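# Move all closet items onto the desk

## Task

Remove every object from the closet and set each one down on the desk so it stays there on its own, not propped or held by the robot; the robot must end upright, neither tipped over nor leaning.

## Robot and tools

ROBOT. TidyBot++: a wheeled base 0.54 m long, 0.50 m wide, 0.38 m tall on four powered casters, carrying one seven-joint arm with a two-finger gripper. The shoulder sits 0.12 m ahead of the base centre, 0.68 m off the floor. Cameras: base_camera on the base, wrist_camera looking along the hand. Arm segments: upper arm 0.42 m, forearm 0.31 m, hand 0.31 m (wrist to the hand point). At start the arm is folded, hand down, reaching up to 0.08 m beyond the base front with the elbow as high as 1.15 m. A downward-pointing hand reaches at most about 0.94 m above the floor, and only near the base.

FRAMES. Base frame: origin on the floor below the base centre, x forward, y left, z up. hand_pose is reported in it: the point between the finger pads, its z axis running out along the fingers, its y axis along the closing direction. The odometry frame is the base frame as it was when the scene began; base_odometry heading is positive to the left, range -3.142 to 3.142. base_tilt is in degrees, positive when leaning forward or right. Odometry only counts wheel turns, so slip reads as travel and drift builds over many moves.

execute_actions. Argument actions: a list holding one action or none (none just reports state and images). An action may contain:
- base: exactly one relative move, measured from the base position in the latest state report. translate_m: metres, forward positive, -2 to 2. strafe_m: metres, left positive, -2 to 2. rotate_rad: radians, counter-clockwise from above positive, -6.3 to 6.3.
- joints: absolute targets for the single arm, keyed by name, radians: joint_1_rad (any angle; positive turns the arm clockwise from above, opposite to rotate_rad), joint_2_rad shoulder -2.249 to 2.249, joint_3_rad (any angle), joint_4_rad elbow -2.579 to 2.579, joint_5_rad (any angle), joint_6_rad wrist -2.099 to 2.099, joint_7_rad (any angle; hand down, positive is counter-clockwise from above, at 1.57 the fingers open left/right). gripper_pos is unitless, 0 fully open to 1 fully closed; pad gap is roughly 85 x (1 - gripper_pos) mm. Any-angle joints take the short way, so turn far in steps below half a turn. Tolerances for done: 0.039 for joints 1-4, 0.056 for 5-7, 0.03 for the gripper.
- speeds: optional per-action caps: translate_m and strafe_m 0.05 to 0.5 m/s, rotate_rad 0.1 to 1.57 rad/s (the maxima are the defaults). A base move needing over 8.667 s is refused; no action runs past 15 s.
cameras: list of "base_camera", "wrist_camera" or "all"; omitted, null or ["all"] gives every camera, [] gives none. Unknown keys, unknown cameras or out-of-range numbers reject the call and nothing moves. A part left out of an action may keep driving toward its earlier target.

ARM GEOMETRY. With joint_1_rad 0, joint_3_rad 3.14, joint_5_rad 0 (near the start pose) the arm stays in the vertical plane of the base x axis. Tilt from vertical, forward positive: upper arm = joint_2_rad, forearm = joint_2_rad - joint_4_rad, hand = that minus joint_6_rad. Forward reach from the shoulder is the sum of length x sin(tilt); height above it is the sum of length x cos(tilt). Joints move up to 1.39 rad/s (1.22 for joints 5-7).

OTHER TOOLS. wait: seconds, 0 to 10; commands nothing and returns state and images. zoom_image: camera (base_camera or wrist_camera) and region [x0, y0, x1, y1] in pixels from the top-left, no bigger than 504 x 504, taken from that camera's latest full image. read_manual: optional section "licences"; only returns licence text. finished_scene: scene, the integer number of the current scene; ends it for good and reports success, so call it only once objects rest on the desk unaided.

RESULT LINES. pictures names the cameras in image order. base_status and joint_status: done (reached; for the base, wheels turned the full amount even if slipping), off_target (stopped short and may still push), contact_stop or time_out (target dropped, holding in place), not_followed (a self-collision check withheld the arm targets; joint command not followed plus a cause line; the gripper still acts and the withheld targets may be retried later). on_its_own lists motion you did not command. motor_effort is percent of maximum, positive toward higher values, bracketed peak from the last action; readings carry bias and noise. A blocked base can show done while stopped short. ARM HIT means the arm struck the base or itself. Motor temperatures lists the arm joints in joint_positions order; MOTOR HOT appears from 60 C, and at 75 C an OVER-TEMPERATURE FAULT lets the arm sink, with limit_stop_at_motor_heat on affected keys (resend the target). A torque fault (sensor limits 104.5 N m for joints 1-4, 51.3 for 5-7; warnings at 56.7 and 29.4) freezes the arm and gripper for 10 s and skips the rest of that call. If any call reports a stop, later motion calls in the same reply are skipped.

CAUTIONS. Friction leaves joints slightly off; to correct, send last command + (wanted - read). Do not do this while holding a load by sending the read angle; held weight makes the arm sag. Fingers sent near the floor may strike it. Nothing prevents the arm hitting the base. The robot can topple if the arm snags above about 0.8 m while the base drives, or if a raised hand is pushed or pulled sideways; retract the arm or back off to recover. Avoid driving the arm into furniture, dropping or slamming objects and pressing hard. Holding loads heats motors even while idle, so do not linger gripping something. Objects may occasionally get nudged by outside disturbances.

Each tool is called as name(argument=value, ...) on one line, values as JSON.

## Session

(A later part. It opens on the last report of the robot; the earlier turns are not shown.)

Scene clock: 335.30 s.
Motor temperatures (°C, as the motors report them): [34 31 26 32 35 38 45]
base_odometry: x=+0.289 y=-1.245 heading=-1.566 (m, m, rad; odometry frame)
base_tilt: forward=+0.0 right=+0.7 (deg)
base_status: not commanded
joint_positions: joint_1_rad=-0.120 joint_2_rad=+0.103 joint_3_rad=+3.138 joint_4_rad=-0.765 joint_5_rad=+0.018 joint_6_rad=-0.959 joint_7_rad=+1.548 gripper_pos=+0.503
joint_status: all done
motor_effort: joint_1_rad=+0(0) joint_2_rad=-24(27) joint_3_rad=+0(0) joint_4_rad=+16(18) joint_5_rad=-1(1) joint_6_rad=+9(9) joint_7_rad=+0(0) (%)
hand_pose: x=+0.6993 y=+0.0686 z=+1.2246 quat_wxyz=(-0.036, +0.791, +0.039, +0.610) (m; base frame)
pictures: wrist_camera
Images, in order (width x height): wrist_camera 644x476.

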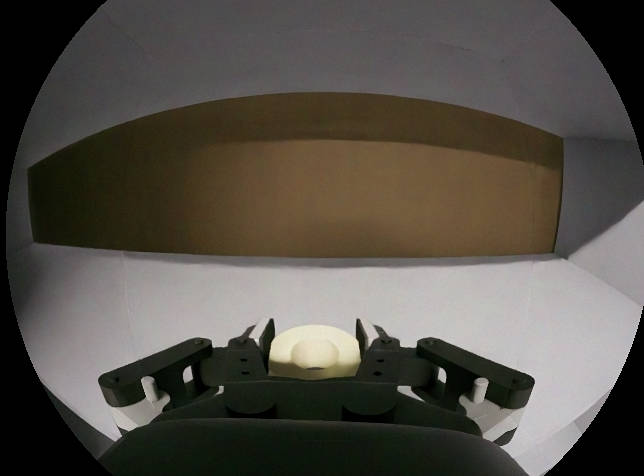

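execute_actions(actions=[{"base":{"translate_m":-0.35},"speeds":{"translate_m":0.2}}], cameras=[])

execute_actions(actions=[{"joints":{"joint_1_rad":0,"joint_4_rad":-0.1,"joint_6_rad":-1.3}}], cameras=[])

execute_actions(actions=[{"base":{"translate_m":0.3},"speeds":{"translate_m":0.15}}], cameras=["wrist_camera"])

Scene clock: 347.40 s.
Motor temperatures (°C, as the motors report them): [34 31 26 32 35 38 45]
base_odometry: x=+0.287 y=-0.894 heading=-1.565 (m, m, rad; odometry frame)
base_tilt: forward=-0.1 right=+0.7 (deg)
base_status: done
joint_positions: joint_1_rad=-0.120 joint_2_rad=+0.103 joint_3_rad=+3.138 joint_4_rad=-0.765 joint_5_rad=+0.018 joint_6_rad=-0.962 joint_7_rad=+1.548 gripper_pos=+0.503
joint_status: not commanded
motor_effort: joint_1_rad=-1(2) joint_2_rad=-23(31) joint_3_rad=+0(1) joint_4_rad=+16(18) joint_5_rad=-1(0) joint_6_rad=+9(9) joint_7_rad=+0(0) (%)
hand_pose: x=+0.6988 y=+0.0686 z=+1.2242 quat_wxyz=(-0.036, +0.791, +0.039, +0.609) (m; base frame)
pictures: none
No camera images: the call's "cameras" was empty. Leave "cameras" out to get every camera's image.

Scene clock: 349.30 s.
Motor temperatures (°C, as the motors report them): [34 31 26 32 35 38 45]
base_odometry: x=+0.287 y=-0.894 heading=-1.565 (m, m, rad; odometry frame)
base_tilt: forward=-0.1 right=+0.7 (deg)
base_status: not commanded
joint_positions: joint_1_rad=-0.020 joint_2_rad=+0.102 joint_3_rad=+3.138 joint_4_rad=-0.118 joint_5_rad=+0.018 joint_6_rad=-1.258 joint_7_rad=+1.548 gripper_pos=+0.503
joint_status: all done
motor_effort: joint_1_rad=+0(0) joint_2_rad=-14(26) joint_3_rad=+0(0) joint_4_rad=+8(17) joint_5_rad=-1(1) joint_6_rad=+9(9) joint_7_rad=+0(0) (%)
hand_pose: x=+0.5408 y=+0.0055 z=+1.4356 quat_wxyz=(-0.009, +0.674, -0.004, +0.739) (m; base frame)
pictures: none
No camera images: the call's "cameras" was empty. Leave "cameras" out to get every camera's image.

Scene clock: 351.97 s.
Motor temperatures (°C, as the motors report them): [34 31 26 32 35 38 45]
base_odometry: x=+0.289 y=-1.194 heading=-1.564 (m, m, rad; odometry frame)
base_tilt: forward=+0.0 right=+0.6 (deg)
base_status: done
joint_positions: joint_1_rad=-0.019 joint_2_rad=+0.103 joint_3_rad=+3.138 joint_4_rad=-0.116 joint_5_rad=+0.018 joint_6_rad=-1.260 joint_7_rad=+1.548 gripper_pos=+0.503
joint_status: not commanded
motor_effort: joint_1_rad=+0(1) joint_2_rad=-13(19) joint_3_rad=+0(0) joint_4_rad=+8(9) joint_5_rad=-1(1) joint_6_rad=+9(9) joint_7_rad=+1(1) (%)
hand_pose: x=+0.5401 y=+0.0049 z=+1.4360 quat_wxyz=(-0.009, +0.674, -0.005, +0.739) (m; base frame)
pictures: wrist_camera
Images, in order (width x height): wrist_camera 644x476.

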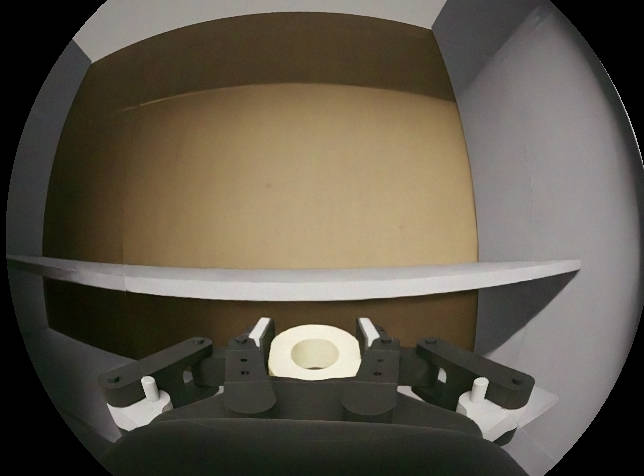

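Top empty. Check low shelves.

execute_actions(actions=[{"base":{"translate_m":-0.7},"speeds":{"translate_m":0.25}}], cameras=[])

execute_actions(actions=[{"joints":{"joint_2_rad":0.9,"joint_4_rad":-1.53,"joint_6_rad":0.75}}], cameras=[])

execute_actions(actions=[{"base":{"translate_m":0.4},"speeds":{"translate_m":0.15}}])

Scene clock: 364.03 s.
Motor temperatures (°C, as the motors report them): [34 31 26 32 35 38 45]
base_odometry: x=+0.284 y=-0.494 heading=-1.563 (m, m, rad; odometry frame)
base_tilt: forward=-0.1 right=+0.7 (deg)
base_status: done
joint_positions: joint_1_rad=-0.018 joint_2_rad=+0.102 joint_3_rad=+3.138 joint_4_rad=-0.114 joint_5_rad=+0.018 joint_6_rad=-1.261 joint_7_rad=+1.548 gripper_pos=+0.503
joint_status: not commanded
motor_effort: joint_1_rad=+0(1) joint_2_rad=-16(21) joint_3_rad=+0(0) joint_4_rad=+8(10) joint_5_rad=-1(0) joint_6_rad=+9(9) joint_7_rad=+1(0) (%)
hand_pose: x=+0.5392 y=+0.0046 z=+1.4365 quat_wxyz=(-0.008, +0.673, -0.005, +0.739) (m; base frame)
pictures: none
No camera images: the call's "cameras" was empty. Leave "cameras" out to get every camera's image.

Scene clock: 366.90 s.
Motor temperatures (°C, as the motors report them): [34 31 26 32 35 38 45]
base_odometry: x=+0.284 y=-0.494 heading=-1.563 (m, m, rad; odometry frame)
base_tilt: forward=+0.0 right=+0.7 (deg)
base_status: not commanded
joint_positions: joint_1_rad=-0.018 joint_2_rad=+0.888 joint_3_rad=+3.138 joint_4_rad=-1.515 joint_5_rad=+0.018 joint_6_rad=+0.706 joint_7_rad=+1.548 gripper_pos=+0.503
joint_status: all done
motor_effort: joint_1_rad=+0(1) joint_2_rad=-48(52) joint_3_rad=-1(0) joint_4_rad=+15(20) joint_5_rad=-1(1) joint_6_rad=+9(10) joint_7_rad=+0(0) (%)
hand_pose: x=+0.9657 y=+0.0218 z=+0.6761 quat_wxyz=(-0.015, +0.750, +0.007, +0.661) (m; base frame)
pictures: none
No camera images: the call's "cameras" was empty. Leave "cameras" out to get every camera's image.

Scene clock: 370.23 s.
Motor temperatures (°C, as the motors report them): [34 31 26 32 35 38 45]
base_odometry: x=+0.287 y=-0.895 heading=-1.562 (m, m, rad; odometry frame)
base_tilt: forward=-0.1 right=+0.7 (deg)
base_status: done
joint_positions: joint_1_rad=-0.017 joint_2_rad=+0.888 joint_3_rad=+3.138 joint_4_rad=-1.516 joint_5_rad=+0.018 joint_6_rad=+0.707 joint_7_rad=+1.548 gripper_pos=+0.503
joint_status: not commanded
motor_effort: joint_1_rad=+0(1) joint_2_rad=-48(51) joint_3_rad=+0(1) joint_4_rad=+15(16) joint_5_rad=-1(1) joint_6_rad=+9(9) joint_7_rad=+0(0) (%)
hand_pose: x=+0.9655 y=+0.0207 z=+0.6759 quat_wxyz=(-0.014, +0.750, +0.007, +0.661) (m; base frame)
pictures: base_camera, wrist_camera
Images, in order (width x height): base_camera 644x364, wrist_camera 644x476.

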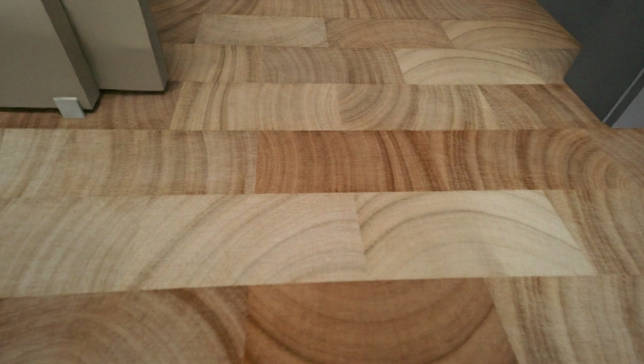

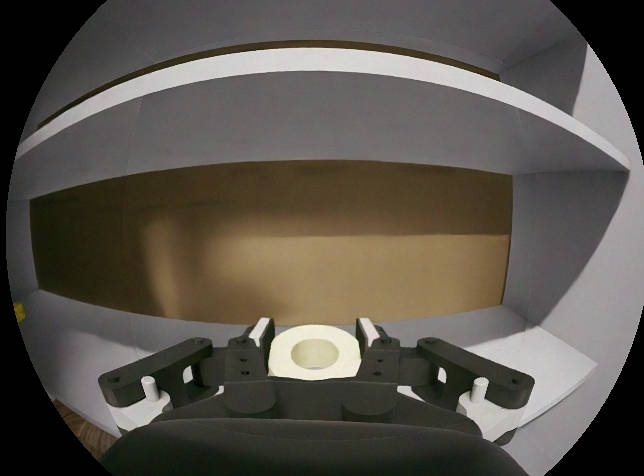

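execute_actions(actions=[{"base":{"translate_m":-1.39}}], cameras=[])

execute_actions(actions=[{"base":{"rotate_rad":3.135},"joints":{"joint_2_rad":0.1,"joint_4_rad":-1.1,"joint_6_rad":-0.72}}], cameras=[])

execute_actions(actions=[{"base":{"strafe_m":1.0}}], cameras=[])

execute_actions(actions=[{"base":{"translate_m":0.47},"speeds":{"translate_m":0.2}}], cameras=[])

execute_actions(actions=[{"joints":{"joint_4_rad":-1.42,"joint_6_rad":-0.40}}], cameras=["wrist_camera"])

Scene clock: 386.17 s.
Motor temperatures (°C, as the motors report them): [34 31 26 32 35 38 45]
base_odometry: x=+0.273 y=+0.496 heading=-1.562 (m, m, rad; odometry frame)
base_tilt: forward=+0.0 right=+0.7 (deg)
base_status: done
joint_positions: joint_1_rad=-0.013 joint_2_rad=+0.888 joint_3_rad=+3.138 joint_4_rad=-1.517 joint_5_rad=+0.018 joint_6_rad=+0.708 joint_7_rad=+1.548 gripper_pos=+0.503
joint_status: not commanded
motor_effort: joint_1_rad=+0(5) joint_2_rad=-48(51) joint_3_rad=+0(2) joint_4_rad=+14(15) joint_5_rad=-1(0) joint_6_rad=+9(10) joint_7_rad=+0(1) (%)
hand_pose: x=+0.9651 y=+0.0174 z=+0.6748 quat_wxyz=(-0.013, +0.751, +0.005, +0.661) (m; base frame)
pictures: none
No camera images: the call's "cameras" was empty. Leave "cameras" out to get every camera's image.

Scene clock: 389.50 s.
Motor temperatures (°C, as the motors report them): [34 31 26 32 35 38 45]
base_odometry: x=+0.273 y=+0.495 heading=+1.573 (m, m, rad; odometry frame)
base_tilt: forward=+0.0 right=+0.7 (deg)
base_status: done
joint_positions: joint_1_rad=-0.007 joint_2_rad=+0.129 joint_3_rad=+3.138 joint_4_rad=-1.118 joint_5_rad=+0.018 joint_6_rad=-0.678 joint_7_rad=+1.548 gripper_pos=+0.503
joint_status: all done
motor_effort: joint_1_rad=+0(7) joint_2_rad=-28(53) joint_3_rad=+0(4) joint_4_rad=+19(19) joint_5_rad=-1(0) joint_6_rad=+8(10) joint_7_rad=+1(0) (%)
hand_pose: x=+0.7630 y=+0.0044 z=+1.0910 quat_wxyz=(-0.001, +0.821, -0.003, +0.571) (m; base frame)
pictures: none
No camera images: the call's "cameras" was empty. Leave "cameras" out to get every camera's image.

Scene clock: 392.87 s.
Motor temperatures (°C, as the motors report them): [34 31 26 32 35 38 45]
base_odometry: x=-0.727 y=+0.491 heading=+1.574 (m, m, rad; odometry frame)
base_tilt: forward=-0.1 right=+0.7 (deg)
base_status: done
joint_positions: joint_1_rad=-0.005 joint_2_rad=+0.129 joint_3_rad=+3.138 joint_4_rad=-1.118 joint_5_rad=+0.018 joint_6_rad=-0.679 joint_7_rad=+1.548 gripper_pos=+0.503
joint_status: not commanded
motor_effort: joint_1_rad=+0(3) joint_2_rad=-28(29) joint_3_rad=+1(2) joint_4_rad=+19(19) joint_5_rad=-1(1) joint_6_rad=+8(8) joint_7_rad=+0(0) (%)
hand_pose: x=+0.7628 y=+0.0031 z=+1.0911 quat_wxyz=(+0.000, +0.821, -0.003, +0.571) (m; base frame)
pictures: none
No camera images: the call's "cameras" was empty. Leave "cameras" out to get every camera's image.

Scene clock: 395.97 s.
Motor temperatures (°C, as the motors report them): [34 31 26 32 35 38 45]
base_odometry: x=-0.729 y=+0.961 heading=+1.574 (m, m, rad; odometry frame)
base_tilt: forward=+0.0 right=+0.7 (deg)
base_status: done
joint_positions: joint_1_rad=-0.005 joint_2_rad=+0.114 joint_3_rad=+3.138 joint_4_rad=-1.118 joint_5_rad=+0.018 joint_6_rad=-0.681 joint_7_rad=+1.548 gripper_pos=+0.503
joint_status: not commanded
motor_effort: joint_1_rad=+0(1) joint_2_rad=-27(30) joint_3_rad=+0(2) joint_4_rad=+19(20) joint_5_rad=-1(1) joint_6_rad=+9(9) joint_7_rad=+0(1) (%)
hand_pose: x=+0.7564 y=+0.0030 z=+1.0998 quat_wxyz=(+0.000, +0.817, -0.003, +0.576) (m; base frame)
pictures: none
No camera images: the call's "cameras" was empty. Leave "cameras" out to get every camera's image.

Scene clock: 397.40 s.
Motor temperatures (°C, as the motors report them): [34 31 26 32 35 38 45]
base_odometry: x=-0.729 y=+0.961 heading=+1.574 (m, m, rad; odometry frame)
base_tilt: forward=-0.1 right=+0.7 (deg)
base_status: not commanded
joint_positions: joint_1_rad=-0.005 joint_2_rad=+0.114 joint_3_rad=+3.138 joint_4_rad=-1.404 joint_5_rad=+0.018 joint_6_rad=-0.444 joint_7_rad=+1.548 gripper_pos=+0.503
joint_status: all done
motor_effort: joint_1_rad=-1(0) joint_2_rad=-27(30) joint_3_rad=+0(1) joint_4_rad=+19(21) joint_5_rad=-1(1) joint_6_rad=+8(9) joint_7_rad=+0(1) (%)
hand_pose: x=+0.7684 y=+0.0043 z=+0.9979 quat_wxyz=(-0.001, +0.831, -0.001, +0.556) (m; base frame)
pictures: wrist_camera
Images, in order (width x height): wrist_camera 644x476.

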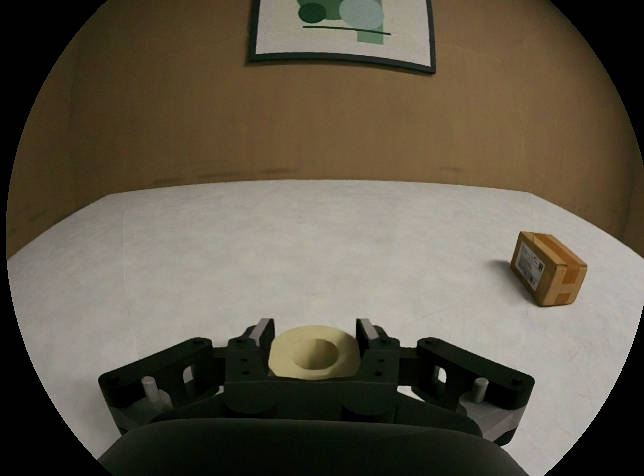

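execute_actions(actions=[{"joints":{"joint_4_rad":-1.47,"joint_6_rad":-0.36}}], cameras=[])

execute_actions(actions=[{"joints":{"gripper_pos":0}}], cameras=[])

execute_actions(actions=[{"joints":{"joint_4_rad":-1.2,"joint_6_rad":-0.62}}], cameras=[])

execute_actions(actions=[{"base":{"translate_m":-0.6},"speeds":{"translate_m":0.25}}], cameras=["wrist_camera"])

execute_actions(actions=[{"base":{"rotate_rad":3.138},"joints":{"joint_2_rad":-0.2,"joint_4_rad":-1.87,"joint_6_rad":0.12,"gripper_pos":1}}], cameras=[])

execute_actions(actions=[{"base":{"strafe_m":1.33}}], cameras=[])

execute_actions(actions=[{"base":{"translate_m":0.95}}], cameras=["wrist_camera"])

Scene clock: 411.53 s.
Motor temperatures (°C, as the motors report them): [34 31 26 32 35 38 45]
base_odometry: x=-0.729 y=+0.961 heading=+1.574 (m, m, rad; odometry frame)
base_tilt: forward=+0.0 right=+0.7 (deg)
base_status: not commanded
joint_positions: joint_1_rad=-0.005 joint_2_rad=+0.110 joint_3_rad=+3.138 joint_4_rad=-1.442 joint_5_rad=+0.018 joint_6_rad=-0.394 joint_7_rad=+1.548 gripper_pos=+0.503
joint_status: all done
motor_effort: joint_1_rad=+0(0) joint_2_rad=-26(28) joint_3_rad=+0(0) joint_4_rad=+18(19) joint_5_rad=-1(1) joint_6_rad=+7(8) joint_7_rad=+0(0) (%)
hand_pose: x=+0.7691 y=+0.0045 z=+0.9916 quat_wxyz=(-0.001, +0.827, -0.001, +0.563) (m; base frame)
pictures: none
No camera images: the call's "cameras" was empty. Leave "cameras" out to get every camera's image.

Scene clock: 412.63 s.
Motor temperatures (°C, as the motors report them): [34 31 26 32 35 38 45]
base_odometry: x=-0.729 y=+0.961 heading=+1.574 (m, m, rad; odometry frame)
base_tilt: forward=+0.0 right=+0.6 (deg)
base_status: not commanded
joint_positions: joint_1_rad=-0.005 joint_2_rad=+0.110 joint_3_rad=+3.138 joint_4_rad=-1.450 joint_5_rad=+0.018 joint_6_rad=-0.394 joint_7_rad=+1.548 gripper_pos=+0.000
joint_status: all done
motor_effort: joint_1_rad=+0(0) joint_2_rad=-28(28) joint_3_rad=+0(0) joint_4_rad=+19(19) joint_5_rad=-1(1) joint_6_rad=+8(8) joint_7_rad=+1(0) (%)
hand_pose: x=+0.7682 y=+0.0045 z=+0.9870 quat_wxyz=(-0.001, +0.829, -0.001, +0.559) (m; base frame)
pictures: none
No camera images: the call's "cameras" was empty. Leave "cameras" out to get every camera's image.

Scene clock: 413.97 s.
Motor temperatures (°C, as the motors report them): [34 31 26 32 35 38 45]
base_odometry: x=-0.729 y=+0.961 heading=+1.574 (m, m, rad; odometry frame)
base_tilt: forward=-0.1 right=+0.7 (deg)
base_status: not commanded
joint_positions: joint_1_rad=-0.005 joint_2_rad=+0.110 joint_3_rad=+3.138 joint_4_rad=-1.217 joint_5_rad=+0.018 joint_6_rad=-0.577 joint_7_rad=+1.548 gripper_pos=+0.000
joint_status: all done
motor_effort: joint_1_rad=+1(0) joint_2_rad=-28(30) joint_3_rad=+0(0) joint_4_rad=+19(19) joint_5_rad=-1(1) joint_6_rad=+8(9) joint_7_rad=+0(0) (%)
hand_pose: x=+0.7643 y=+0.0036 z=+1.0738 quat_wxyz=(-0.001, +0.815, -0.003, +0.580) (m; base frame)
pictures: none
No camera images: the call's "cameras" was empty. Leave "cameras" out to get every camera's image.

Scene clock: 417.27 s.
Motor temperatures (°C, as the motors report them): [34 31 26 32 35 38 45]
base_odometry: x=-0.726 y=+0.361 heading=+1.575 (m, m, rad; odometry frame)
base_tilt: forward=-0.1 right=+0.7 (deg)
base_status: done
joint_positions: joint_1_rad=-0.005 joint_2_rad=+0.105 joint_3_rad=+3.138 joint_4_rad=-1.217 joint_5_rad=+0.018 joint_6_rad=-0.581 joint_7_rad=+1.548 gripper_pos=+0.000
joint_status: not commanded
motor_effort: joint_1_rad=+1(2) joint_2_rad=-25(32) joint_3_rad=+1(1) joint_4_rad=+18(20) joint_5_rad=-1(1) joint_6_rad=+8(9) joint_7_rad=+0(0) (%)
hand_pose: x=+0.7619 y=+0.0035 z=+1.0765 quat_wxyz=(-0.001, +0.814, -0.003, +0.581) (m; base frame)
pictures: wrist_camera
Images, in order (width x height): wrist_camera 644x476.

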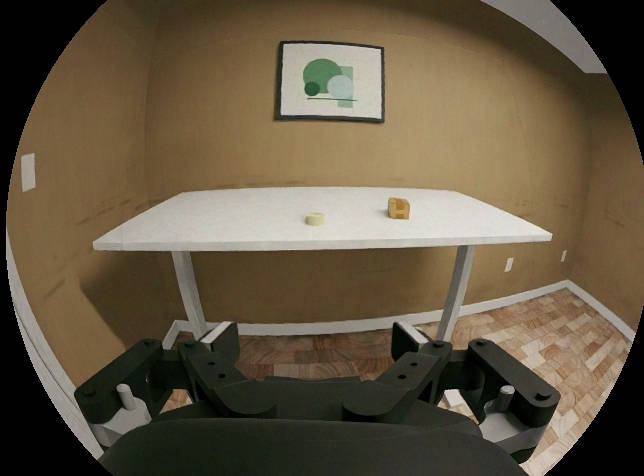

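Scene clock: 420.53 s.
Motor temperatures (°C, as the motors report them): [34 31 26 32 35 38 45]
base_odometry: x=-0.726 y=+0.361 heading=-1.570 (m, m, rad; odometry frame)
base_tilt: forward=-0.1 right=+0.7 (deg)
base_status: done
joint_positions: joint_1_rad=-0.001 joint_2_rad=-0.172 joint_3_rad=+3.139 joint_4_rad=-1.848 joint_5_rad=+0.018 joint_6_rad=+0.079 joint_7_rad=+1.548 gripper_pos=+0.999
joint_status: all done
motor_effort: joint_1_rad=+0(2) joint_2_rad=-17(29) joint_3_rad=+1(2) joint_4_rad=+19(18) joint_5_rad=-1(2) joint_6_rad=+9(9) joint_7_rad=+0(0) (%)
hand_pose: x=+0.6707 y=+0.0041 z=+1.0549 quat_wxyz=(-0.003, +0.717, +0.000, +0.698) (m; base frame)
pictures: none
No camera images: the call's "cameras" was empty. Leave "cameras" out to get every camera's image.

Scene clock: 424.57 s.
Motor temperatures (°C, as the motors report them): [34 31 26 32 35 38 45]
base_odometry: x=+0.604 y=+0.364 heading=-1.569 (m, m, rad; odometry frame)
base_tilt: forward=-0.1 right=+0.6 (deg)
base_status: done
joint_positions: joint_1_rad=-0.001 joint_2_rad=-0.172 joint_3_rad=+3.139 joint_4_rad=-1.848 joint_5_rad=+0.018 joint_6_rad=+0.079 joint_7_rad=+1.548 gripper_pos=+0.999
joint_status: not commanded
motor_effort: joint_1_rad=+0(2) joint_2_rad=-16(17) joint_3_rad=+1(1) joint_4_rad=+20(20) joint_5_rad=-1(1) joint_6_rad=+9(9) joint_7_rad=+0(0) (%)
hand_pose: x=+0.6706 y=+0.0041 z=+1.0550 quat_wxyz=(-0.003, +0.716, +0.000, +0.698) (m; base frame)
pictures: none
No camera images: the call's "cameras" was empty. Leave "cameras" out to get every camera's image.

Scene clock: 427.83 s.
Motor temperatures (°C, as the motors report them): [34 31 26 32 35 38 45]
base_odometry: x=+0.606 y=-0.586 heading=-1.569 (m, m, rad; odometry frame)
base_tilt: forward=-0.1 right=+0.7 (deg)
base_status: done
joint_positions: joint_1_rad=-0.001 joint_2_rad=-0.186 joint_3_rad=+3.139 joint_4_rad=-1.852 joint_5_rad=+0.018 joint_6_rad=+0.081 joint_7_rad=+1.548 gripper_pos=+0.999
joint_status: not commanded
motor_effort: joint_1_rad=+0(0) joint_2_rad=-16(20) joint_3_rad=+1(1) joint_4_rad=+20(20) joint_5_rad=-1(1) joint_6_rad=+9(9) joint_7_rad=+0(0) (%)
hand_pose: x=+0.6655 y=+0.0041 z=+1.0610 quat_wxyz=(-0.003, +0.712, +0.000, +0.702) (m; base frame)
pictures: wrist_camera
Images, in order (width x height): wrist_camera 644x476.

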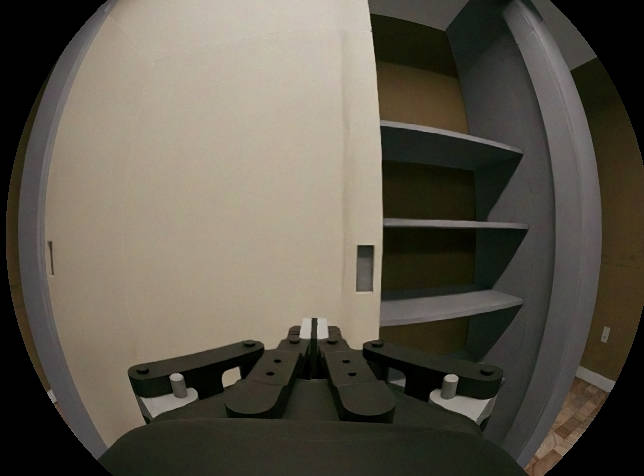

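execute_actions(actions=[{"base":{"strafe_m":-0.1},"speeds":{"strafe_m":0.1}}], cameras=[])

execute_actions(actions=[{"base":{"translate_m":0.25},"speeds":{"translate_m":0.15}}], cameras=["wrist_camera"])

Scene clock: 434.23 s.
Motor temperatures (°C, as the motors report them): [34 31 26 32 35 38 45]
base_odometry: x=+0.506 y=-0.586 heading=-1.569 (m, m, rad; odometry frame)
base_tilt: forward=-0.1 right=+0.7 (deg)
base_status: done
joint_positions: joint_1_rad=-0.001 joint_2_rad=-0.186 joint_3_rad=+3.139 joint_4_rad=-1.852 joint_5_rad=+0.018 joint_6_rad=+0.081 joint_7_rad=+1.548 gripper_pos=+0.999
joint_status: not commanded
motor_effort: joint_1_rad=+1(1) joint_2_rad=-16(17) joint_3_rad=+0(3) joint_4_rad=+19(20) joint_5_rad=-1(1) joint_6_rad=+9(9) joint_7_rad=+0(0) (%)
hand_pose: x=+0.6654 y=+0.0041 z=+1.0609 quat_wxyz=(-0.003, +0.712, +0.000, +0.702) (m; base frame)
pictures: none
No camera images: the call's "cameras" was empty. Leave "cameras" out to get every camera's image.

Scene clock: 436.57 s.
Motor temperatures (°C, as the motors report them): [34 31 26 32 35 38 45]
base_odometry: x=+0.506 y=-0.837 heading=-1.569 (m, m, rad; odometry frame)
base_tilt: forward=-0.1 right=+0.7 (deg)
base_status: done
joint_positions: joint_1_rad=-0.001 joint_2_rad=-0.189 joint_3_rad=+3.139 joint_4_rad=-1.853 joint_5_rad=+0.018 joint_6_rad=+0.081 joint_7_rad=+1.548 gripper_pos=+0.999
joint_status: not commanded
motor_effort: joint_1_rad=+0(1) joint_2_rad=-16(20) joint_3_rad=+1(1) joint_4_rad=+19(21) joint_5_rad=-1(1) joint_6_rad=+9(10) joint_7_rad=+0(0) (%)
hand_pose: x=+0.6641 y=+0.0041 z=+1.0625 quat_wxyz=(-0.003, +0.711, +0.000, +0.703) (m; base frame)
pictures: wrist_camera
Images, in order (width x height): wrist_camera 644x476.

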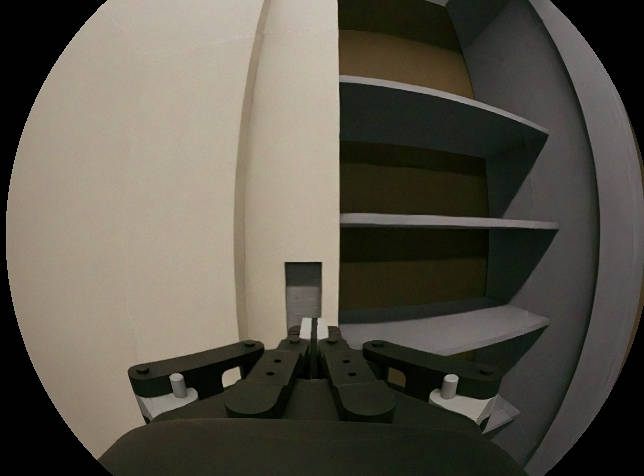

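execute_actions(actions=[{"base":{"strafe_m":0.01},"speeds":{"strafe_m":0.05}}], cameras=[])

execute_actions(actions=[{"base":{"translate_m":0.085},"speeds":{"translate_m":0.07}}], cameras=["wrist_camera"])

Scene clock: 443.47 s.
Motor temperatures (°C, as the motors report them): [34 31 26 32 35 38 45]
base_odometry: x=+0.516 y=-0.837 heading=-1.569 (m, m, rad; odometry frame)
base_tilt: forward=-0.1 right=+0.7 (deg)
base_status: done
joint_positions: joint_1_rad=-0.001 joint_2_rad=-0.189 joint_3_rad=+3.139 joint_4_rad=-1.853 joint_5_rad=+0.018 joint_6_rad=+0.081 joint_7_rad=+1.548 gripper_pos=+0.999
joint_status: not commanded
motor_effort: joint_1_rad=+1(2) joint_2_rad=-18(19) joint_3_rad=+1(3) joint_4_rad=+20(20) joint_5_rad=-1(1) joint_6_rad=+9(9) joint_7_rad=+0(0) (%)
hand_pose: x=+0.6641 y=+0.0042 z=+1.0624 quat_wxyz=(-0.003, +0.711, +0.000, +0.703) (m; base frame)
pictures: none
No camera images: the call's "cameras" was empty. Leave "cameras" out to get every camera's image.

Scene clock: 445.20 s.
Motor temperatures (°C, as the motors report them): [34 31 26 32 35 38 45]
base_odometry: x=+0.516 y=-0.922 heading=-1.569 (m, m, rad; odometry frame)
base_tilt: forward=-0.1 right=+0.7 (deg)
base_status: done
joint_positions: joint_1_rad=-0.001 joint_2_rad=-0.190 joint_3_rad=+3.139 joint_4_rad=-1.853 joint_5_rad=+0.018 joint_6_rad=+0.082 joint_7_rad=+1.548 gripper_pos=+0.999
joint_status: not commanded
motor_effort: joint_1_rad=+0(1) joint_2_rad=-16(19) joint_3_rad=+1(2) joint_4_rad=+19(20) joint_5_rad=-1(1) joint_6_rad=+9(9) joint_7_rad=-1(0) (%)
hand_pose: x=+0.6636 y=+0.0042 z=+1.0631 quat_wxyz=(-0.003, +0.711, +0.000, +0.704) (m; base frame)
pictures: wrist_camera
Images, in order (width x height): wrist_camera 644x476.

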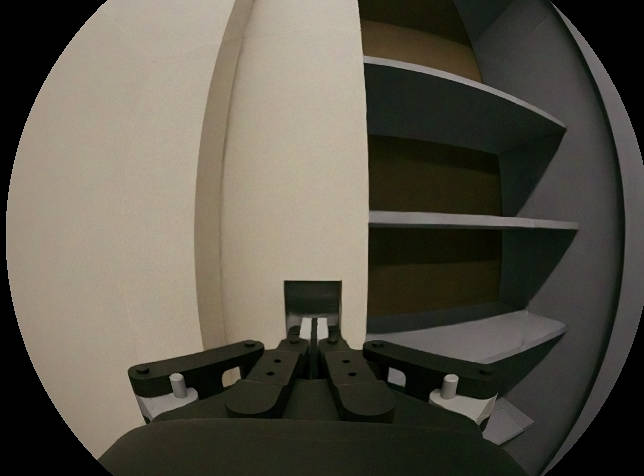

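execute_actions(actions=[{"base":{"strafe_m":-0.12},"speeds":{"strafe_m":0.07}}], cameras=[])

execute_actions(actions=[{"base":{"translate_m":0.012},"speeds":{"translate_m":0.05}}], cameras=[])

execute_actions(actions=[{"base":{"strafe_m":-0.12},"speeds":{"strafe_m":0.07}}], cameras=[])

execute_actions(actions=[{"base":{"translate_m":0.012},"speeds":{"translate_m":0.05}}], cameras=["wrist_camera"])

Scene clock: 455.03 s.
Motor temperatures (°C, as the motors report them): [34 31 26 32 35 38 45]
base_odometry: x=+0.396 y=-0.922 heading=-1.569 (m, m, rad; odometry frame)
base_tilt: forward=-0.1 right=+0.6 (deg)
base_status: done
joint_positions: joint_1_rad=-0.006 joint_2_rad=-0.190 joint_3_rad=+3.136 joint_4_rad=-1.853 joint_5_rad=+0.018 joint_6_rad=+0.082 joint_7_rad=+1.548 gripper_pos=+0.999
joint_status: not commanded
motor_effort: joint_1_rad=+0(6) joint_2_rad=-16(17) joint_3_rad=+1(7) joint_4_rad=+19(20) joint_5_rad=-1(2) joint_6_rad=+9(9) joint_7_rad=+0(0) (%)
hand_pose: x=+0.6636 y=+0.0085 z=+1.0632 quat_wxyz=(-0.006, +0.710, +0.003, +0.704) (m; base frame)
pictures: none
No camera images: the call's "cameras" was empty. Leave "cameras" out to get every camera's image.

Scene clock: 455.73 s.
Motor temperatures (°C, as the motors report them): [34 31 26 32 35 38 45]
base_odometry: x=+0.396 y=-0.934 heading=-1.569 (m, m, rad; odometry frame)
base_tilt: forward=+0.0 right=+0.7 (deg)
base_status: done
joint_positions: joint_1_rad=-0.006 joint_2_rad=-0.192 joint_3_rad=+3.136 joint_4_rad=-1.853 joint_5_rad=+0.018 joint_6_rad=+0.083 joint_7_rad=+1.548 gripper_pos=+0.999
joint_status: not commanded
motor_effort: joint_1_rad=+0(1) joint_2_rad=-16(19) joint_3_rad=+0(1) joint_4_rad=+20(21) joint_5_rad=-1(1) joint_6_rad=+9(10) joint_7_rad=+0(0) (%)
hand_pose: x=+0.6630 y=+0.0085 z=+1.0638 quat_wxyz=(-0.006, +0.710, +0.003, +0.704) (m; base frame)
pictures: none
No camera images: the call's "cameras" was empty. Leave "cameras" out to get every camera's image.

Scene clock: 457.97 s.
Motor temperatures (°C, as the motors report them): [34 31 26 32 35 38 45]
base_odometry: x=+0.276 y=-0.935 heading=-1.569 (m, m, rad; odometry frame)
base_tilt: forward=-0.1 right=+0.6 (deg)
base_status: done
joint_positions: joint_1_rad=-0.005 joint_2_rad=-0.192 joint_3_rad=+3.136 joint_4_rad=-1.854 joint_5_rad=+0.018 joint_6_rad=+0.083 joint_7_rad=+1.548 gripper_pos=+0.999
joint_status: not commanded
motor_effort: joint_1_rad=+0(2) joint_2_rad=-16(18) joint_3_rad=+1(3) joint_4_rad=+20(20) joint_5_rad=-1(1) joint_6_rad=+9(9) joint_7_rad=+0(0) (%)
hand_pose: x=+0.6630 y=+0.0084 z=+1.0637 quat_wxyz=(-0.006, +0.710, +0.003, +0.704) (m; base frame)
pictures: none
No camera images: the call's "cameras" was empty. Leave "cameras" out to get every camera's image.

Scene clock: 458.67 s.
Motor temperatures (°C, as the motors report them): [34 31 26 32 35 38 45]
base_odometry: x=+0.276 y=-0.947 heading=-1.569 (m, m, rad; odometry frame)
base_tilt: forward=-0.1 right=+0.7 (deg)
base_status: done
joint_positions: joint_1_rad=-0.005 joint_2_rad=-0.193 joint_3_rad=+3.136 joint_4_rad=-1.854 joint_5_rad=+0.018 joint_6_rad=+0.083 joint_7_rad=+1.548 gripper_pos=+0.999
joint_status: not commanded
motor_effort: joint_1_rad=-1(0) joint_2_rad=-17(21) joint_3_rad=+0(1) joint_4_rad=+20(21) joint_5_rad=-1(1) joint_6_rad=+9(10) joint_7_rad=+0(0) (%)
hand_pose: x=+0.6625 y=+0.0084 z=+1.0642 quat_wxyz=(-0.006, +0.710, +0.003, +0.705) (m; base frame)
pictures: wrist_camera
Images, in order (width x height): wrist_camera 644x476.

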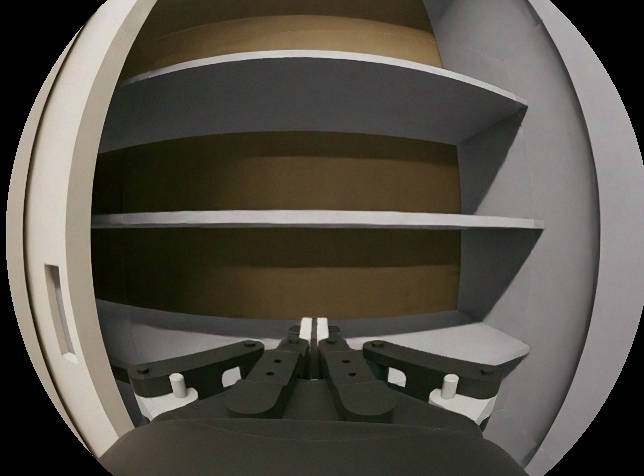

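Slipped out. Retry.

execute_actions(actions=[{"base":{"translate_m":-0.11},"speeds":{"translate_m":0.1}}], cameras=[])

execute_actions(actions=[{"base":{"strafe_m":0.22},"speeds":{"strafe_m":0.1}}], cameras=["wrist_camera"])

Scene clock: 464.77 s.
Motor temperatures (°C, as the motors report them): [34 31 26 32 35 38 45]
base_odometry: x=+0.275 y=-0.837 heading=-1.569 (m, m, rad; odometry frame)
base_tilt: forward=-0.1 right=+0.6 (deg)
base_status: done
joint_positions: joint_1_rad=-0.005 joint_2_rad=-0.194 joint_3_rad=+3.136 joint_4_rad=-1.854 joint_5_rad=+0.018 joint_6_rad=+0.083 joint_7_rad=+1.548 gripper_pos=+0.999
joint_status: not commanded
motor_effort: joint_1_rad=+0(2) joint_2_rad=-16(20) joint_3_rad=+1(1) joint_4_rad=+19(20) joint_5_rad=-1(1) joint_6_rad=+9(9) joint_7_rad=+1(0) (%)
hand_pose: x=+0.6622 y=+0.0084 z=+1.0645 quat_wxyz=(-0.006, +0.709, +0.003, +0.705) (m; base frame)
pictures: none
No camera images: the call's "cameras" was empty. Leave "cameras" out to get every camera's image.

Scene clock: 467.53 s.
Motor temperatures (°C, as the motors report them): [34 31 26 32 35 38 45]
base_odometry: x=+0.495 y=-0.836 heading=-1.568 (m, m, rad; odometry frame)
base_tilt: forward=-0.1 right=+0.6 (deg)
base_status: done
joint_positions: joint_1_rad=-0.005 joint_2_rad=-0.194 joint_3_rad=+3.136 joint_4_rad=-1.854 joint_5_rad=+0.018 joint_6_rad=+0.083 joint_7_rad=+1.548 gripper_pos=+0.999
joint_status: not commanded
motor_effort: joint_1_rad=+0(2) joint_2_rad=-15(18) joint_3_rad=+0(2) joint_4_rad=+20(20) joint_5_rad=-1(1) joint_6_rad=+9(9) joint_7_rad=+0(0) (%)
hand_pose: x=+0.6622 y=+0.0081 z=+1.0645 quat_wxyz=(-0.006, +0.709, +0.003, +0.705) (m; base frame)
pictures: wrist_camera
Images, in order (width x height): wrist_camera 644x476.

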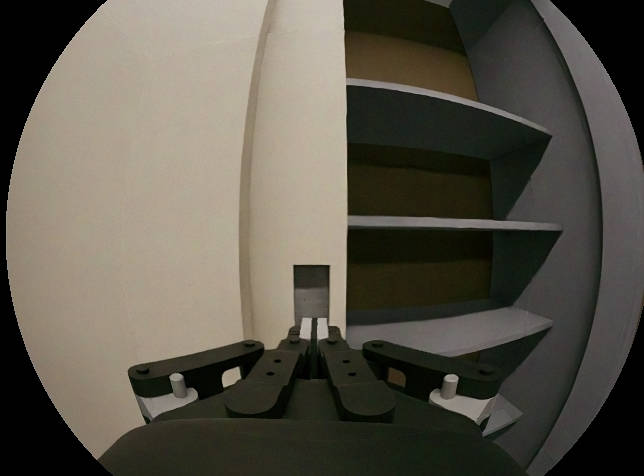

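execute_actions(actions=[{"base":{"translate_m":0.1},"speeds":{"translate_m":0.07}}], cameras=["wrist_camera"])

execute_actions(actions=[{"base":{"strafe_m":-0.1},"speeds":{"strafe_m":0.07}}], cameras=["wrist_camera"])

Scene clock: 474.20 s.
Motor temperatures (°C, as the motors report them): [34 31 26 32 35 38 45]
base_odometry: x=+0.496 y=-0.936 heading=-1.568 (m, m, rad; odometry frame)
base_tilt: forward=+0.0 right=+0.6 (deg)
base_status: done
joint_positions: joint_1_rad=-0.005 joint_2_rad=-0.195 joint_3_rad=+3.136 joint_4_rad=-1.855 joint_5_rad=+0.018 joint_6_rad=+0.083 joint_7_rad=+1.548 gripper_pos=+0.999
joint_status: not commanded
motor_effort: joint_1_rad=+1(0) joint_2_rad=-15(19) joint_3_rad=+1(1) joint_4_rad=+19(20) joint_5_rad=-1(1) joint_6_rad=+9(9) joint_7_rad=+1(0) (%)
hand_pose: x=+0.6619 y=+0.0081 z=+1.0648 quat_wxyz=(-0.006, +0.709, +0.003, +0.705) (m; base frame)
pictures: wrist_camera
Images, in order (width x height): wrist_camera 644x476.

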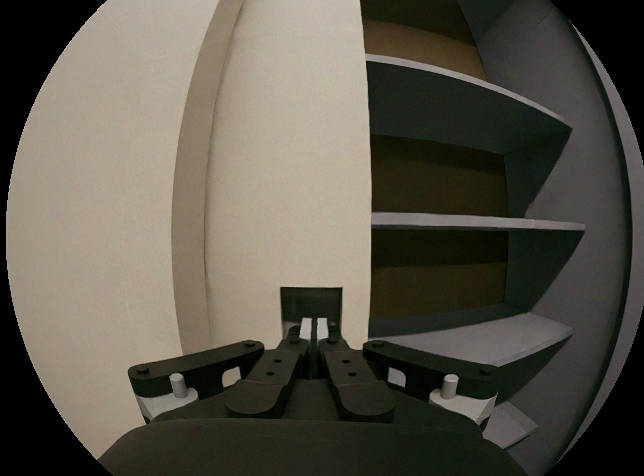

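Scene clock: 476.17 s.
Motor temperatures (°C, as the motors report them): [34 31 26 32 35 38 45]
base_odometry: x=+0.396 y=-0.937 heading=-1.568 (m, m, rad; odometry frame)
base_tilt: forward=-0.1 right=+0.7 (deg)
base_status: done
joint_positions: joint_1_rad=-0.011 joint_2_rad=-0.195 joint_3_rad=+3.131 joint_4_rad=-1.855 joint_5_rad=+0.018 joint_6_rad=+0.084 joint_7_rad=+1.548 gripper_pos=+0.999
joint_status: not commanded
motor_effort: joint_1_rad=+0(6) joint_2_rad=-17(16) joint_3_rad=+1(7) joint_4_rad=+19(20) joint_5_rad=-1(1) joint_6_rad=+9(9) joint_7_rad=+0(0) (%)
hand_pose: x=+0.6618 y=+0.0143 z=+1.0648 quat_wxyz=(-0.009, +0.709, +0.007, +0.705) (m; base frame)
pictures: wrist_camera
Images, in order (width x height): wrist_camera 644x476.

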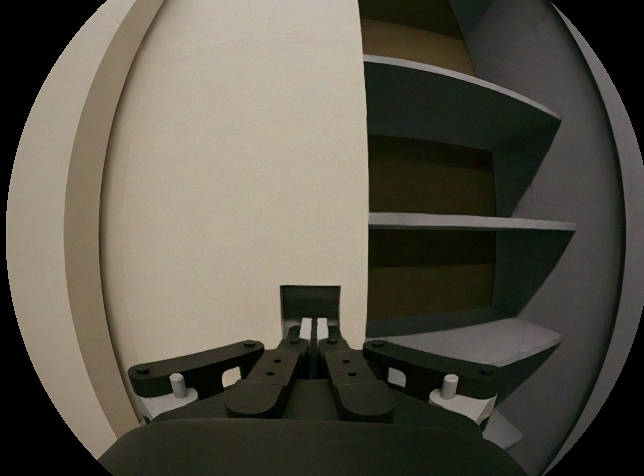

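execute_actions(actions=[{"base":{"translate_m":0.008},"speeds":{"translate_m":0.05}}], cameras=[])

execute_actions(actions=[{"base":{"strafe_m":-0.13},"speeds":{"strafe_m":0.07}}], cameras=[])

execute_actions(actions=[{"base":{"translate_m":0.01},"speeds":{"translate_m":0.05}}], cameras=[])

execute_actions(actions=[{"base":{"strafe_m":-0.13},"speeds":{"strafe_m":0.07}}], cameras=["wrist_camera"])

execute_actions(actions=[{"base":{"translate_m":0.01},"speeds":{"translate_m":0.05}}], cameras=[])

execute_actions(actions=[{"base":{"strafe_m":-0.13},"speeds":{"strafe_m":0.07}}], cameras=["wrist_camera"])

Scene clock: 490.00 s.
Motor temperatures (°C, as the motors report them): [34 31 26 32 35 38 45]
base_odometry: x=+0.396 y=-0.944 heading=-1.568 (m, m, rad; odometry frame)
base_tilt: forward=-0.1 right=+0.7 (deg)
base_status: done
joint_positions: joint_1_rad=-0.011 joint_2_rad=-0.200 joint_3_rad=+3.130 joint_4_rad=-1.857 joint_5_rad=+0.018 joint_6_rad=+0.084 joint_7_rad=+1.548 gripper_pos=+0.999
joint_status: not commanded
motor_effort: joint_1_rad=+1(3) joint_2_rad=-15(18) joint_3_rad=+1(4) joint_4_rad=+19(22) joint_5_rad=-1(1) joint_6_rad=+9(10) joint_7_rad=+0(0) (%)
hand_pose: x=+0.6597 y=+0.0144 z=+1.0662 quat_wxyz=(-0.009, +0.708, +0.007, +0.706) (m; base frame)
pictures: none
No camera images: the call's "cameras" was empty. Leave "cameras" out to get every camera's image.

Scene clock: 492.37 s.
Motor temperatures (°C, as the motors report them): [34 31 26 32 35 38 45]
base_odometry: x=+0.266 y=-0.945 heading=-1.568 (m, m, rad; odometry frame)
base_tilt: forward=-0.1 right=+0.6 (deg)
base_status: done
joint_positions: joint_1_rad=-0.014 joint_2_rad=-0.200 joint_3_rad=+3.128 joint_4_rad=-1.857 joint_5_rad=+0.018 joint_6_rad=+0.084 joint_7_rad=+1.548 gripper_pos=+0.999
joint_status: not commanded
motor_effort: joint_1_rad=-1(7) joint_2_rad=-15(18) joint_3_rad=+0(7) joint_4_rad=+19(21) joint_5_rad=-1(2) joint_6_rad=+9(10) joint_7_rad=+1(0) (%)
hand_pose: x=+0.6595 y=+0.0176 z=+1.0662 quat_wxyz=(-0.011, +0.708, +0.009, +0.706) (m; base frame)
pictures: none
No camera images: the call's "cameras" was empty. Leave "cameras" out to get every camera's image.

Scene clock: 492.97 s.
Motor temperatures (°C, as the motors report them): [34 31 26 32 35 38 45]
base_odometry: x=+0.266 y=-0.955 heading=-1.568 (m, m, rad; odometry frame)
base_tilt: forward=-0.1 right=+0.6 (deg)
base_status: done
joint_positions: joint_1_rad=-0.014 joint_2_rad=-0.210 joint_3_rad=+3.128 joint_4_rad=-1.863 joint_5_rad=+0.018 joint_6_rad=+0.085 joint_7_rad=+1.548 gripper_pos=+0.999
joint_status: not commanded
motor_effort: joint_1_rad=+1(2) joint_2_rad=-13(17) joint_3_rad=+2(3) joint_4_rad=+19(23) joint_5_rad=-1(1) joint_6_rad=+8(12) joint_7_rad=+1(0) (%)
hand_pose: x=+0.6555 y=+0.0176 z=+1.0680 quat_wxyz=(-0.011, +0.706, +0.009, +0.708) (m; base frame)
pictures: none
No camera images: the call's "cameras" was empty. Leave "cameras" out to get every camera's image.

Scene clock: 495.33 s.
Motor temperatures (°C, as the motors report them): [34 31 26 32 35 38 45]
base_odometry: x=+0.136 y=-0.956 heading=-1.568 (m, m, rad; odometry frame)
base_tilt: forward=-0.1 right=+0.7 (deg)
base_status: done
joint_positions: joint_1_rad=-0.015 joint_2_rad=-0.210 joint_3_rad=+3.127 joint_4_rad=-1.863 joint_5_rad=+0.018 joint_6_rad=+0.085 joint_7_rad=+1.548 gripper_pos=+0.999
joint_status: not commanded
motor_effort: joint_1_rad=+0(7) joint_2_rad=-15(16) joint_3_rad=+0(7) joint_4_rad=+20(20) joint_5_rad=-1(1) joint_6_rad=+9(9) joint_7_rad=+0(0) (%)
hand_pose: x=+0.6555 y=+0.0183 z=+1.0681 quat_wxyz=(-0.011, +0.706, +0.010, +0.708) (m; base frame)
pictures: wrist_camera
Images, in order (width x height): wrist_camera 644x476.

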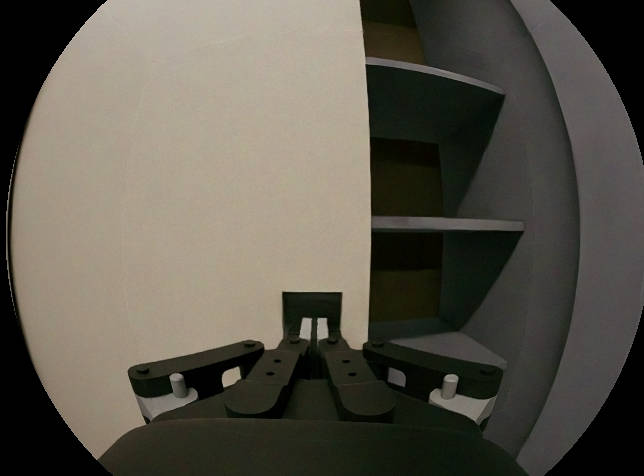

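Scene clock: 496.03 s.
Motor temperatures (°C, as the motors report them): [34 31 26 32 35 38 45]
base_odometry: x=+0.135 y=-0.966 heading=-1.568 (m, m, rad; odometry frame)
base_tilt: forward=-0.1 right=+0.7 (deg)
base_status: done
joint_positions: joint_1_rad=-0.015 joint_2_rad=-0.221 joint_3_rad=+3.127 joint_4_rad=-1.871 joint_5_rad=+0.018 joint_6_rad=+0.086 joint_7_rad=+1.548 gripper_pos=+0.999
joint_status: not commanded
motor_effort: joint_1_rad=+1(2) joint_2_rad=-11(17) joint_3_rad=+1(2) joint_4_rad=+19(26) joint_5_rad=-1(1) joint_6_rad=+8(14) joint_7_rad=+0(1) (%)
hand_pose: x=+0.6511 y=+0.0183 z=+1.0692 quat_wxyz=(-0.011, +0.705, +0.010, +0.709) (m; base frame)
pictures: none
No camera images: the call's "cameras" was empty. Leave "cameras" out to get every camera's image.

Scene clock: 498.40 s.
Motor temperatures (°C, as the motors report them): [34 31 26 32 35 38 45]
base_odometry: x=+0.005 y=-0.966 heading=-1.568 (m, m, rad; odometry frame)
base_tilt: forward=+0.0 right=+0.7 (deg)
base_status: done
joint_positions: joint_1_rad=-0.015 joint_2_rad=-0.221 joint_3_rad=+3.127 joint_4_rad=-1.871 joint_5_rad=+0.018 joint_6_rad=+0.086 joint_7_rad=+1.548 gripper_pos=+0.999
joint_status: not commanded
motor_effort: joint_1_rad=+0(8) joint_2_rad=-15(16) joint_3_rad=+0(8) joint_4_rad=+20(20) joint_5_rad=-1(2) joint_6_rad=+9(9) joint_7_rad=+1(1) (%)
hand_pose: x=+0.6511 y=+0.0190 z=+1.0692 quat_wxyz=(-0.012, +0.705, +0.011, +0.709) (m; base frame)
pictures: wrist_camera
Images, in order (width x height): wrist_camera 644x476.

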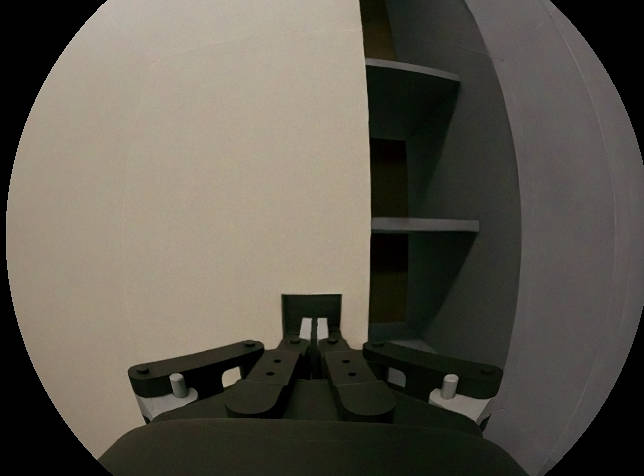

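execute_actions(actions=[{"base":{"translate_m":-0.4},"speeds":{"translate_m":0.15}}], cameras=[])

execute_actions(actions=[{"base":{"strafe_m":1.3},"speeds":{"strafe_m":0.3}}])

Scene clock: 505.97 s.
Motor temperatures (°C, as the motors report them): [34 31 26 32 35 38 45]
base_odometry: x=+0.004 y=-0.566 heading=-1.568 (m, m, rad; odometry frame)
base_tilt: forward=-0.1 right=+0.7 (deg)
base_status: done
joint_positions: joint_1_rad=-0.015 joint_2_rad=-0.214 joint_3_rad=+3.127 joint_4_rad=-1.871 joint_5_rad=+0.018 joint_6_rad=+0.086 joint_7_rad=+1.548 gripper_pos=+0.999
joint_status: not commanded
motor_effort: joint_1_rad=+0(0) joint_2_rad=-16(18) joint_3_rad=+1(2) joint_4_rad=+19(20) joint_5_rad=-1(1) joint_6_rad=+9(9) joint_7_rad=+0(0) (%)
hand_pose: x=+0.6537 y=+0.0190 z=+1.0657 quat_wxyz=(-0.012, +0.707, +0.011, +0.707) (m; base frame)
pictures: none
No camera images: the call's "cameras" was empty. Leave "cameras" out to get every camera's image.

Scene clock: 511.27 s.
Motor temperatures (°C, as the motors report them): [34 31 26 32 35 39 45]
base_odometry: x=+1.304 y=-0.561 heading=-1.567 (m, m, rad; odometry frame)
base_tilt: forward=-0.1 right=+0.6 (deg)
base_status: done
joint_positions: joint_1_rad=-0.014 joint_2_rad=-0.214 joint_3_rad=+3.129 joint_4_rad=-1.871 joint_5_rad=+0.018 joint_6_rad=+0.086 joint_7_rad=+1.548 gripper_pos=+0.999
joint_status: not commanded
motor_effort: joint_1_rad=+0(2) joint_2_rad=-16(17) joint_3_rad=+1(3) joint_4_rad=+20(20) joint_5_rad=-1(1) joint_6_rad=+9(9) joint_7_rad=+0(0) (%)
hand_pose: x=+0.6538 y=+0.0165 z=+1.0657 quat_wxyz=(-0.010, +0.707, +0.009, +0.707) (m; base frame)
pictures: base_camera, wrist_camera
Images, in order (width x height): base_camera 644x364, wrist_camera 644x476.

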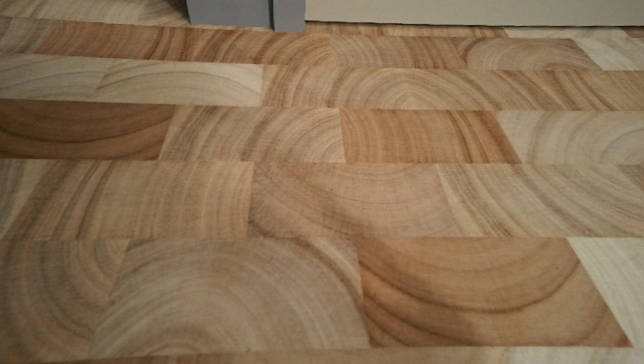

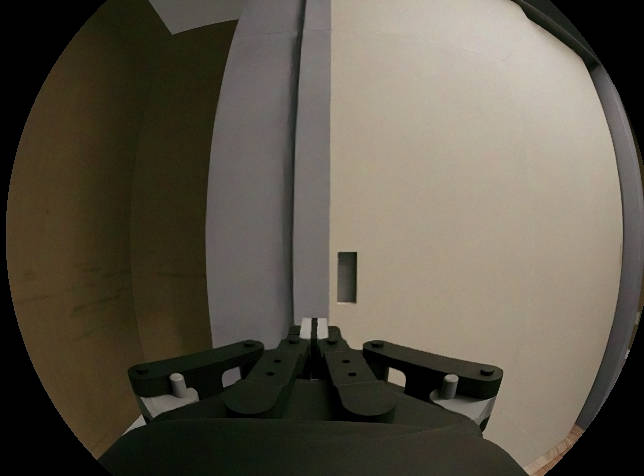

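execute_actions(actions=[{"base":{"strafe_m":-0.06},"speeds":{"strafe_m":0.08}}], cameras=[])

execute_actions(actions=[{"base":{"translate_m":0.2},"speeds":{"translate_m":0.15}}], cameras=["wrist_camera"])

Scene clock: 516.87 s.
Motor temperatures (°C, as the motors report them): [34 31 26 32 35 39 45]
base_odometry: x=+1.244 y=-0.561 heading=-1.567 (m, m, rad; odometry frame)
base_tilt: forward=+0.0 right=+0.7 (deg)
base_status: done
joint_positions: joint_1_rad=-0.013 joint_2_rad=-0.214 joint_3_rad=+3.131 joint_4_rad=-1.871 joint_5_rad=+0.018 joint_6_rad=+0.086 joint_7_rad=+1.548 gripper_pos=+0.999
joint_status: not commanded
motor_effort: joint_1_rad=+1(2) joint_2_rad=-15(17) joint_3_rad=+1(3) joint_4_rad=+20(20) joint_5_rad=-1(1) joint_6_rad=+9(9) joint_7_rad=+0(0) (%)
hand_pose: x=+0.6538 y=+0.0149 z=+1.0657 quat_wxyz=(-0.010, +0.707, +0.008, +0.707) (m; base frame)
pictures: none
No camera images: the call's "cameras" was empty. Leave "cameras" out to get every camera's image.

Scene clock: 518.87 s.
Motor temperatures (°C, as the motors report them): [34 30 26 32 35 39 45]
base_odometry: x=+1.245 y=-0.761 heading=-1.567 (m, m, rad; odometry frame)
base_tilt: forward=-0.1 right=+0.7 (deg)
base_status: done
joint_positions: joint_1_rad=-0.013 joint_2_rad=-0.211 joint_3_rad=+3.131 joint_4_rad=-1.871 joint_5_rad=+0.018 joint_6_rad=+0.087 joint_7_rad=+1.548 gripper_pos=+0.999
joint_status: not commanded
motor_effort: joint_1_rad=+0(1) joint_2_rad=-16(19) joint_3_rad=+1(2) joint_4_rad=+19(21) joint_5_rad=-1(1) joint_6_rad=+9(10) joint_7_rad=+0(0) (%)
hand_pose: x=+0.6551 y=+0.0149 z=+1.0642 quat_wxyz=(-0.010, +0.708, +0.008, +0.706) (m; base frame)
pictures: wrist_camera
Images, in order (width x height): wrist_camera 644x476.

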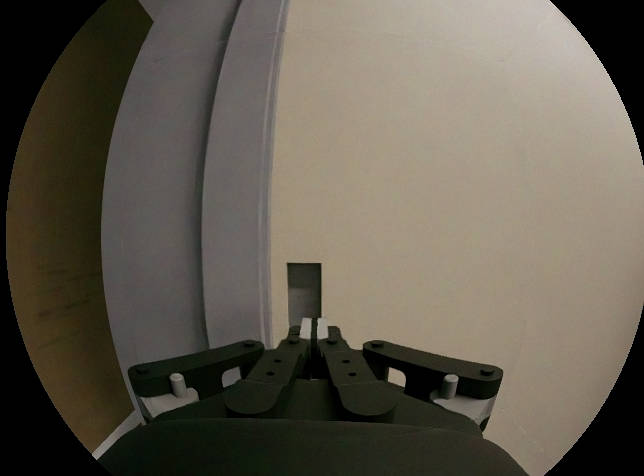

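execute_actions(actions=[{"base":{"strafe_m":0.007},"speeds":{"strafe_m":0.05}}], cameras=[])

execute_actions(actions=[{"base":{"translate_m":0.11},"speeds":{"translate_m":0.06}}], cameras=["wrist_camera"])

Scene clock: 524.80 s.
Motor temperatures (°C, as the motors report them): [34 30 26 32 35 39 45]
base_odometry: x=+1.252 y=-0.761 heading=-1.567 (m, m, rad; odometry frame)
base_tilt: forward=-0.1 right=+0.7 (deg)
base_status: done
joint_positions: joint_1_rad=-0.012 joint_2_rad=-0.211 joint_3_rad=+3.132 joint_4_rad=-1.871 joint_5_rad=+0.018 joint_6_rad=+0.087 joint_7_rad=+1.548 gripper_pos=+0.999
joint_status: not commanded
motor_effort: joint_1_rad=-1(2) joint_2_rad=-15(17) joint_3_rad=+1(2) joint_4_rad=+19(20) joint_5_rad=-1(1) joint_6_rad=+9(9) joint_7_rad=+0(0) (%)
hand_pose: x=+0.6551 y=+0.0143 z=+1.0642 quat_wxyz=(-0.009, +0.708, +0.007, +0.706) (m; base frame)
pictures: none
No camera images: the call's "cameras" was empty. Leave "cameras" out to get every camera's image.

Scene clock: 527.17 s.
Motor temperatures (°C, as the motors report them): [34 30 26 32 35 39 45]
base_odometry: x=+1.252 y=-0.871 heading=-1.567 (m, m, rad; odometry frame)
base_tilt: forward=-0.1 right=+0.7 (deg)
base_status: done
joint_positions: joint_1_rad=-0.012 joint_2_rad=-0.224 joint_3_rad=+3.132 joint_4_rad=-1.880 joint_5_rad=+0.018 joint_6_rad=+0.087 joint_7_rad=+1.548 gripper_pos=+0.999
joint_status: not commanded
motor_effort: joint_1_rad=-1(2) joint_2_rad=-10(18) joint_3_rad=+0(1) joint_4_rad=+21(26) joint_5_rad=-1(1) joint_6_rad=+10(14) joint_7_rad=+0(0) (%)
hand_pose: x=+0.6497 y=+0.0142 z=+1.0660 quat_wxyz=(-0.009, +0.706, +0.007, +0.708) (m; base frame)
pictures: wrist_camera
Images, in order (width x height): wrist_camera 644x476.

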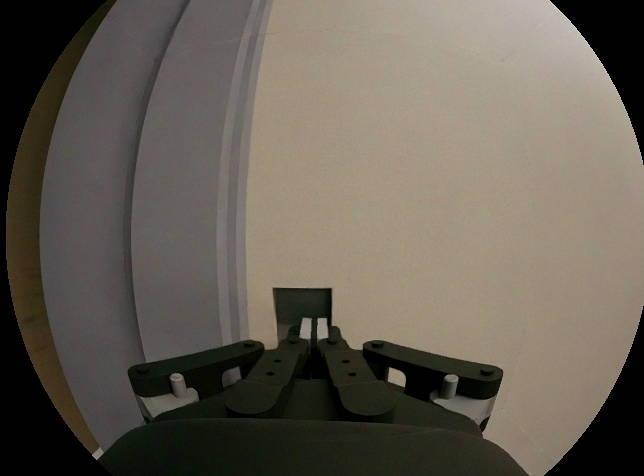

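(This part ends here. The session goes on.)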